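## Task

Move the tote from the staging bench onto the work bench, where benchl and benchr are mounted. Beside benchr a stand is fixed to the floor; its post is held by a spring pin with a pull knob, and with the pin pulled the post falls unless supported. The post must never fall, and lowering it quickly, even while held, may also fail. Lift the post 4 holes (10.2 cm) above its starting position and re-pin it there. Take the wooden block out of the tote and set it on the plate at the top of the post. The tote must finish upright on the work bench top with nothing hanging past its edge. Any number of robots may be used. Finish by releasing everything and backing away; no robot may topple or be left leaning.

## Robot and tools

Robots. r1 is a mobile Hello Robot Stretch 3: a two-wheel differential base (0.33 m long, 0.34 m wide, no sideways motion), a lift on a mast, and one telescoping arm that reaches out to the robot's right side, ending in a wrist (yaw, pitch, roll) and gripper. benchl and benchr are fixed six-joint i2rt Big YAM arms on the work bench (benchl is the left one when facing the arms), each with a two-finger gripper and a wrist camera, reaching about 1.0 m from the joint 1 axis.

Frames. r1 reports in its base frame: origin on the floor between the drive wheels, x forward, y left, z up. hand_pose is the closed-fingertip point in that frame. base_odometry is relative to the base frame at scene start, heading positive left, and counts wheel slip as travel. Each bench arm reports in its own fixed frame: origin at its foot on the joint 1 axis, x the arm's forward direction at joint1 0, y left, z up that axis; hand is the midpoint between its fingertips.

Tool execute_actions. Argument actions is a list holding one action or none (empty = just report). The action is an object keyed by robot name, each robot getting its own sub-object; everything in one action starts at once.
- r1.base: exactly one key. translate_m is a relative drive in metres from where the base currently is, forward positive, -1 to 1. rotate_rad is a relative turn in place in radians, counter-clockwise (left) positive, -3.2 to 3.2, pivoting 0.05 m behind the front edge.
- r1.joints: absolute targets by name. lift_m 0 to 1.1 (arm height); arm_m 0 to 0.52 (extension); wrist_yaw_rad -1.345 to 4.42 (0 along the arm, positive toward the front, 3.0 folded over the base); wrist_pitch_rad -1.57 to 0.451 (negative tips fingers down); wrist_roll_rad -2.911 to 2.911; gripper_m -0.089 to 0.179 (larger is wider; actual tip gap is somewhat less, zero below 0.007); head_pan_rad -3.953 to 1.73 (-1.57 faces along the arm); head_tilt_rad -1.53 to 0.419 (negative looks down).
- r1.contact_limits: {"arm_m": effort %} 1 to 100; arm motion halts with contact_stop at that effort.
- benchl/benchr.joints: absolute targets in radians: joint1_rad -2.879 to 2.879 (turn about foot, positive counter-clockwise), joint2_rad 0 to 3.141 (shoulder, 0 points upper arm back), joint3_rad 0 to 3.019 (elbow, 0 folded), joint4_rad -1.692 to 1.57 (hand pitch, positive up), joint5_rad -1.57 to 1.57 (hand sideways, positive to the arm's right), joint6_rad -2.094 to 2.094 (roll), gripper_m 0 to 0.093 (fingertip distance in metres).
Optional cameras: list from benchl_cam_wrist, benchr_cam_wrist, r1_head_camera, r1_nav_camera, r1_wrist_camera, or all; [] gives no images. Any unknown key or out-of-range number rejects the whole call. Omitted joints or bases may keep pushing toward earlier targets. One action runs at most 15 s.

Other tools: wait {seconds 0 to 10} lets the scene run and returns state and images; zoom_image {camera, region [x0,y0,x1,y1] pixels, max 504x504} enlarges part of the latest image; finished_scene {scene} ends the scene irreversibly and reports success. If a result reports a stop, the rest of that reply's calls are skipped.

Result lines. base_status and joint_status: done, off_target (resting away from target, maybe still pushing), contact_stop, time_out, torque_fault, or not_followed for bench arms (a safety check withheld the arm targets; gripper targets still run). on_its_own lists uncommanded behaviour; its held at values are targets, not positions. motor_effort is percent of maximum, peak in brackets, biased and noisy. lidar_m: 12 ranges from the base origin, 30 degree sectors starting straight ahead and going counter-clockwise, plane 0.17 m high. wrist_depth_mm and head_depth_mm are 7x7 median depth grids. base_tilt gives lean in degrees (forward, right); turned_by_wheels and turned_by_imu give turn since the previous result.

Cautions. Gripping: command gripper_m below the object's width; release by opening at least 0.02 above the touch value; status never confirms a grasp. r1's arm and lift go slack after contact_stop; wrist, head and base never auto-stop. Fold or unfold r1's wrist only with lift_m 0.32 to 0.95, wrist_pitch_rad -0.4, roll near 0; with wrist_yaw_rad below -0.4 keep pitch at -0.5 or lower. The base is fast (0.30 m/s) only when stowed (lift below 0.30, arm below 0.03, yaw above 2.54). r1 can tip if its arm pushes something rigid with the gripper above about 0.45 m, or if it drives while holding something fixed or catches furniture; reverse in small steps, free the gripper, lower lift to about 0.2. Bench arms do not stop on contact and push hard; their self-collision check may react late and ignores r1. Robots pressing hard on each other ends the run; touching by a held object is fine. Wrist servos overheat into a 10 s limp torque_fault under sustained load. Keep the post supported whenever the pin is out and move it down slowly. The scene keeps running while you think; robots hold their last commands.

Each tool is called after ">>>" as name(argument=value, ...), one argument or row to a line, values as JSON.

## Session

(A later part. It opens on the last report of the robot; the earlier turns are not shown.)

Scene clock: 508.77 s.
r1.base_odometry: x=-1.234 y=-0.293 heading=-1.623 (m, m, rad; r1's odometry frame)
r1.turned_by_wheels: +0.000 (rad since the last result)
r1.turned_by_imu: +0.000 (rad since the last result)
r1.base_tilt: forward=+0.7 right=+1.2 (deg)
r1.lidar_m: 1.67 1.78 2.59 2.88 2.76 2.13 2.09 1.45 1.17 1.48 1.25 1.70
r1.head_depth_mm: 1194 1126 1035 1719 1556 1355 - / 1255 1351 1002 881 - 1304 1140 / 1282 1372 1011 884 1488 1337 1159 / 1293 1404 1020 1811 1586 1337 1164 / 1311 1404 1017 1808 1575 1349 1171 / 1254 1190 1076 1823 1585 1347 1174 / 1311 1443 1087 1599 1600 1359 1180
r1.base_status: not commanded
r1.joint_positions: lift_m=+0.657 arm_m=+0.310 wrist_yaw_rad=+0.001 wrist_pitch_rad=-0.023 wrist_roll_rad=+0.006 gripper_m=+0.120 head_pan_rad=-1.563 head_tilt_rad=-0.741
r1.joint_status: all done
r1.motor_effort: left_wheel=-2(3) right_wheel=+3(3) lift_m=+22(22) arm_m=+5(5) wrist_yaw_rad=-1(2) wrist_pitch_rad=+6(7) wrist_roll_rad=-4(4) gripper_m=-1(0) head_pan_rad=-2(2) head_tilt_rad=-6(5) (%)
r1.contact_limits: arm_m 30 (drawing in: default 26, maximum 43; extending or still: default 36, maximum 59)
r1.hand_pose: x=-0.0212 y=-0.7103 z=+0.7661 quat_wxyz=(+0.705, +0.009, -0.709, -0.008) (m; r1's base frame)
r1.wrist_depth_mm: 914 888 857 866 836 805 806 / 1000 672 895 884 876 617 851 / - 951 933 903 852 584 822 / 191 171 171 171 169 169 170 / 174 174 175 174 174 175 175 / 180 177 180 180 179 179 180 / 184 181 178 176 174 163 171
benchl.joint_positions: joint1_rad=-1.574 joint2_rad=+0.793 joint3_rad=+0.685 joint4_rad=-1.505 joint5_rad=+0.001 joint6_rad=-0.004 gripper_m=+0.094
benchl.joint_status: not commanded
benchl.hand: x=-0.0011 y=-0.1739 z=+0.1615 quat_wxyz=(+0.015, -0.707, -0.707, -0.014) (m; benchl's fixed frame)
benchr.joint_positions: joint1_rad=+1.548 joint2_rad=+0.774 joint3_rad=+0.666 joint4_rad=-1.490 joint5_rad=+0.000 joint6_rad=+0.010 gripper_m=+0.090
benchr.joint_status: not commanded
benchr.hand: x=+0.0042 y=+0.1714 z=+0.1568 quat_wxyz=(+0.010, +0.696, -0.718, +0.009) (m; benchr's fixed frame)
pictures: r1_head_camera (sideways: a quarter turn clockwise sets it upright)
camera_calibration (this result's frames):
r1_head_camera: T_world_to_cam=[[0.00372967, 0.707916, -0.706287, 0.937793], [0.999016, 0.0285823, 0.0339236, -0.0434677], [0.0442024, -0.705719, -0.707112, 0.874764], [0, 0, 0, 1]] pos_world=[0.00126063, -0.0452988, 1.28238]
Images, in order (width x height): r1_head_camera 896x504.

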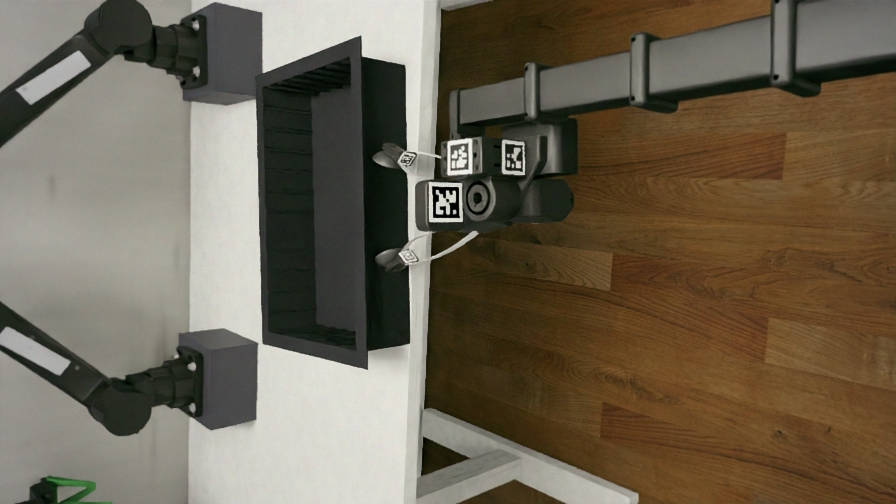

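>>> execute_actions(
  actions=[
    {"r1":{"joints":{"arm_m":0.335},"contact_limits":{"arm_m":30}}},
  ],
  cameras=[],
)

>>> execute_actions(
  actions=[
    {"r1":{"joints":{"arm_m":0.0}}},
  ],
  cameras=["r1_head_camera","r1_nav_camera"],
)

Scene clock: 510.53 s.
r1.base_odometry: x=-1.234 y=-0.293 heading=-1.623 (m, m, rad; r1's odometry frame)
r1.turned_by_wheels: +0.000 (rad since the last result)
r1.turned_by_imu: +0.000 (rad since the last result)
r1.base_tilt: forward=+0.7 right=+1.3 (deg)
r1.lidar_m: 1.67 1.78 2.59 2.88 2.76 2.13 2.10 1.45 1.17 1.48 1.26 1.70
r1.head_depth_mm: 1193 1130 1031 1722 1589 1353 - / 1253 1354 1004 889 1522 1312 1140 / 1277 1371 1029 - 1525 1334 1164 / 1293 1394 1037 1804 1578 1341 1167 / 1304 1399 1021 1813 1577 1346 1171 / 1257 1192 1075 1824 1578 1339 1168 / 1310 1430 1082 1595 1592 1353 1184
r1.base_status: not commanded
r1.joint_positions: lift_m=+0.657 arm_m=+0.335 wrist_yaw_rad=+0.001 wrist_pitch_rad=-0.023 wrist_roll_rad=+0.006 gripper_m=+0.120 head_pan_rad=-1.563 head_tilt_rad=-0.741
r1.joint_status: all done
r1.motor_effort: left_wheel=-2(2) right_wheel=+3(3) lift_m=+23(22) arm_m=+4(5) wrist_yaw_rad=-1(1) wrist_pitch_rad=+6(7) wrist_roll_rad=-4(4) gripper_m=+0(0) head_pan_rad=-2(2) head_tilt_rad=-6(6) (%)
r1.contact_limits: arm_m 30 (drawing in: default 26, maximum 43; extending or still: default 36, maximum 59)
r1.hand_pose: x=-0.0212 y=-0.7353 z=+0.7662 quat_wxyz=(+0.705, +0.009, -0.709, -0.008) (m; r1's base frame)
r1.wrist_depth_mm: 631 893 842 844 824 797 761 / 916 622 883 850 847 601 803 / 909 636 898 858 838 564 832 / 171 172 171 172 171 170 170 / 173 175 174 174 174 174 173 / 181 178 178 179 179 178 180 / 182 170 179 176 174 165 170
benchl.joint_positions: joint1_rad=-1.574 joint2_rad=+0.793 joint3_rad=+0.685 joint4_rad=-1.505 joint5_rad=+0.001 joint6_rad=-0.004 gripper_m=+0.094
benchl.joint_status: not commanded
benchl.hand: x=-0.0011 y=-0.1739 z=+0.1615 quat_wxyz=(+0.015, -0.707, -0.707, -0.014) (m; benchl's fixed frame)
benchr.joint_positions: joint1_rad=+1.548 joint2_rad=+0.774 joint3_rad=+0.666 joint4_rad=-1.490 joint5_rad=+0.000 joint6_rad=+0.010 gripper_m=+0.090
benchr.joint_status: not commanded
benchr.hand: x=+0.0042 y=+0.1714 z=+0.1568 quat_wxyz=(+0.010, +0.696, -0.718, +0.009) (m; benchr's fixed frame)
pictures: none
No camera images: the call's "cameras" was empty. Leave "cameras" out to get every camera's image.

Scene clock: 514.20 s.
r1.base_odometry: x=-1.234 y=-0.293 heading=-1.623 (m, m, rad; r1's odometry frame)
r1.turned_by_wheels: +0.000 (rad since the last result)
r1.turned_by_imu: +0.000 (rad since the last result)
r1.base_tilt: forward=+0.6 right=+1.3 (deg)
r1.lidar_m: 1.67 1.77 2.59 2.87 2.75 2.14 2.09 1.45 1.17 1.49 1.26 1.71
r1.head_depth_mm: 1191 1133 1032 1722 1557 1324 1201 / 1247 1355 1006 1724 1573 1325 1204 / 1269 1373 1030 1778 1572 1382 - / 1296 1382 1034 1805 1603 1347 1166 / 1303 1401 1022 1821 1580 1339 1172 / 1258 1188 1074 1825 1598 1356 1177 / 1319 1437 1087 1592 1592 1355 1173
r1.base_status: not commanded
r1.joint_positions: lift_m=+0.657 arm_m=+0.000 wrist_yaw_rad=+0.001 wrist_pitch_rad=-0.023 wrist_roll_rad=+0.005 gripper_m=+0.120 head_pan_rad=-1.563 head_tilt_rad=-0.741
r1.joint_status: all done
r1.motor_effort: left_wheel=-2(2) right_wheel=+3(3) lift_m=+22(22) arm_m=-4(5) wrist_yaw_rad=-1(1) wrist_pitch_rad=+7(6) wrist_roll_rad=-3(4) gripper_m=+0(1) head_pan_rad=-2(2) head_tilt_rad=-6(6) (%)
r1.hand_pose: x=-0.0212 y=-0.4009 z=+0.7662 quat_wxyz=(+0.705, +0.009, -0.709, -0.008) (m; r1's base frame)
r1.wrist_depth_mm: - - - - - - - / - - - - - - - / - - 961 - 882 - - / 750 725 506 499 502 635 624 / - - - - - - 798 / - 927 - - - - - / - - - - - - -
benchl.joint_positions: joint1_rad=-1.574 joint2_rad=+0.793 joint3_rad=+0.685 joint4_rad=-1.505 joint5_rad=+0.001 joint6_rad=-0.004 gripper_m=+0.094
benchl.joint_status: not commanded
benchl.hand: x=-0.0011 y=-0.1739 z=+0.1615 quat_wxyz=(+0.015, -0.707, -0.707, -0.014) (m; benchl's fixed frame)
benchr.joint_positions: joint1_rad=+1.548 joint2_rad=+0.774 joint3_rad=+0.666 joint4_rad=-1.490 joint5_rad=+0.000 joint6_rad=+0.010 gripper_m=+0.090
benchr.joint_status: not commanded
benchr.hand: x=+0.0042 y=+0.1714 z=+0.1568 quat_wxyz=(+0.010, +0.696, -0.718, +0.009) (m; benchr's fixed frame)
pictures: r1_head_camera (sideways: a quarter turn clockwise sets it upright), r1_nav_camera (sideways: a quarter turn counterclockwise sets it upright)
camera_calibration (this result's frames):
r1_head_camera: T_world_to_cam=[[0.00372958, 0.707916, -0.706287, 0.937793], [0.999016, 0.0285824, 0.0339236, -0.0434677], [0.0442025, -0.705718, -0.707112, 0.874764], [0, 0, 0, 1]] pos_world=[0.00126063, -0.0452988, 1.28238]
r1_nav_camera: T_world_to_cam=[[-0.0303211, -0.700305, 0.7132, -0.887567], [-0.999479, 0.0133166, -0.0294162, 0.0967861], [0.0111029, -0.71372, -0.700343, 0.866607], [0, 0, 0, 1]] pos_world=[0.0602018, -0.00434159, 1.24278]
Images, in order (width x height): r1_head_camera 896x504, r1_nav_camera 672x504.

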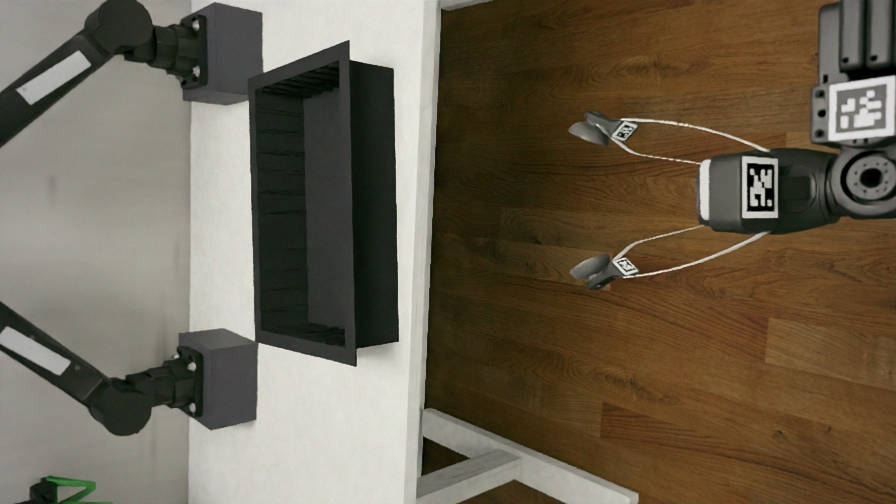

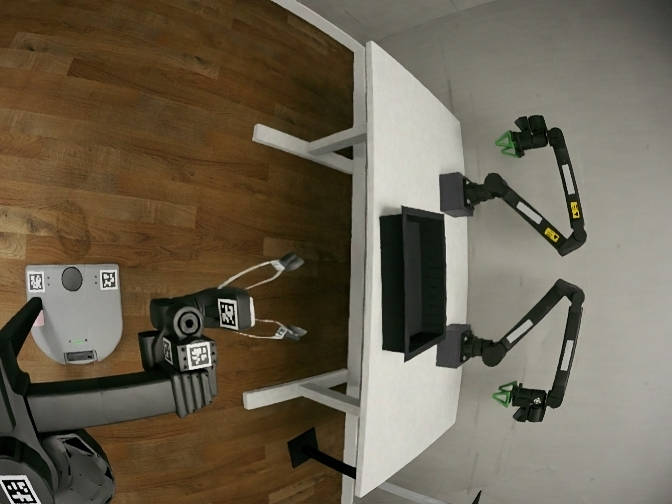

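>>> finished_scene(
  scene=2,
)

The scene is finished: the task was done.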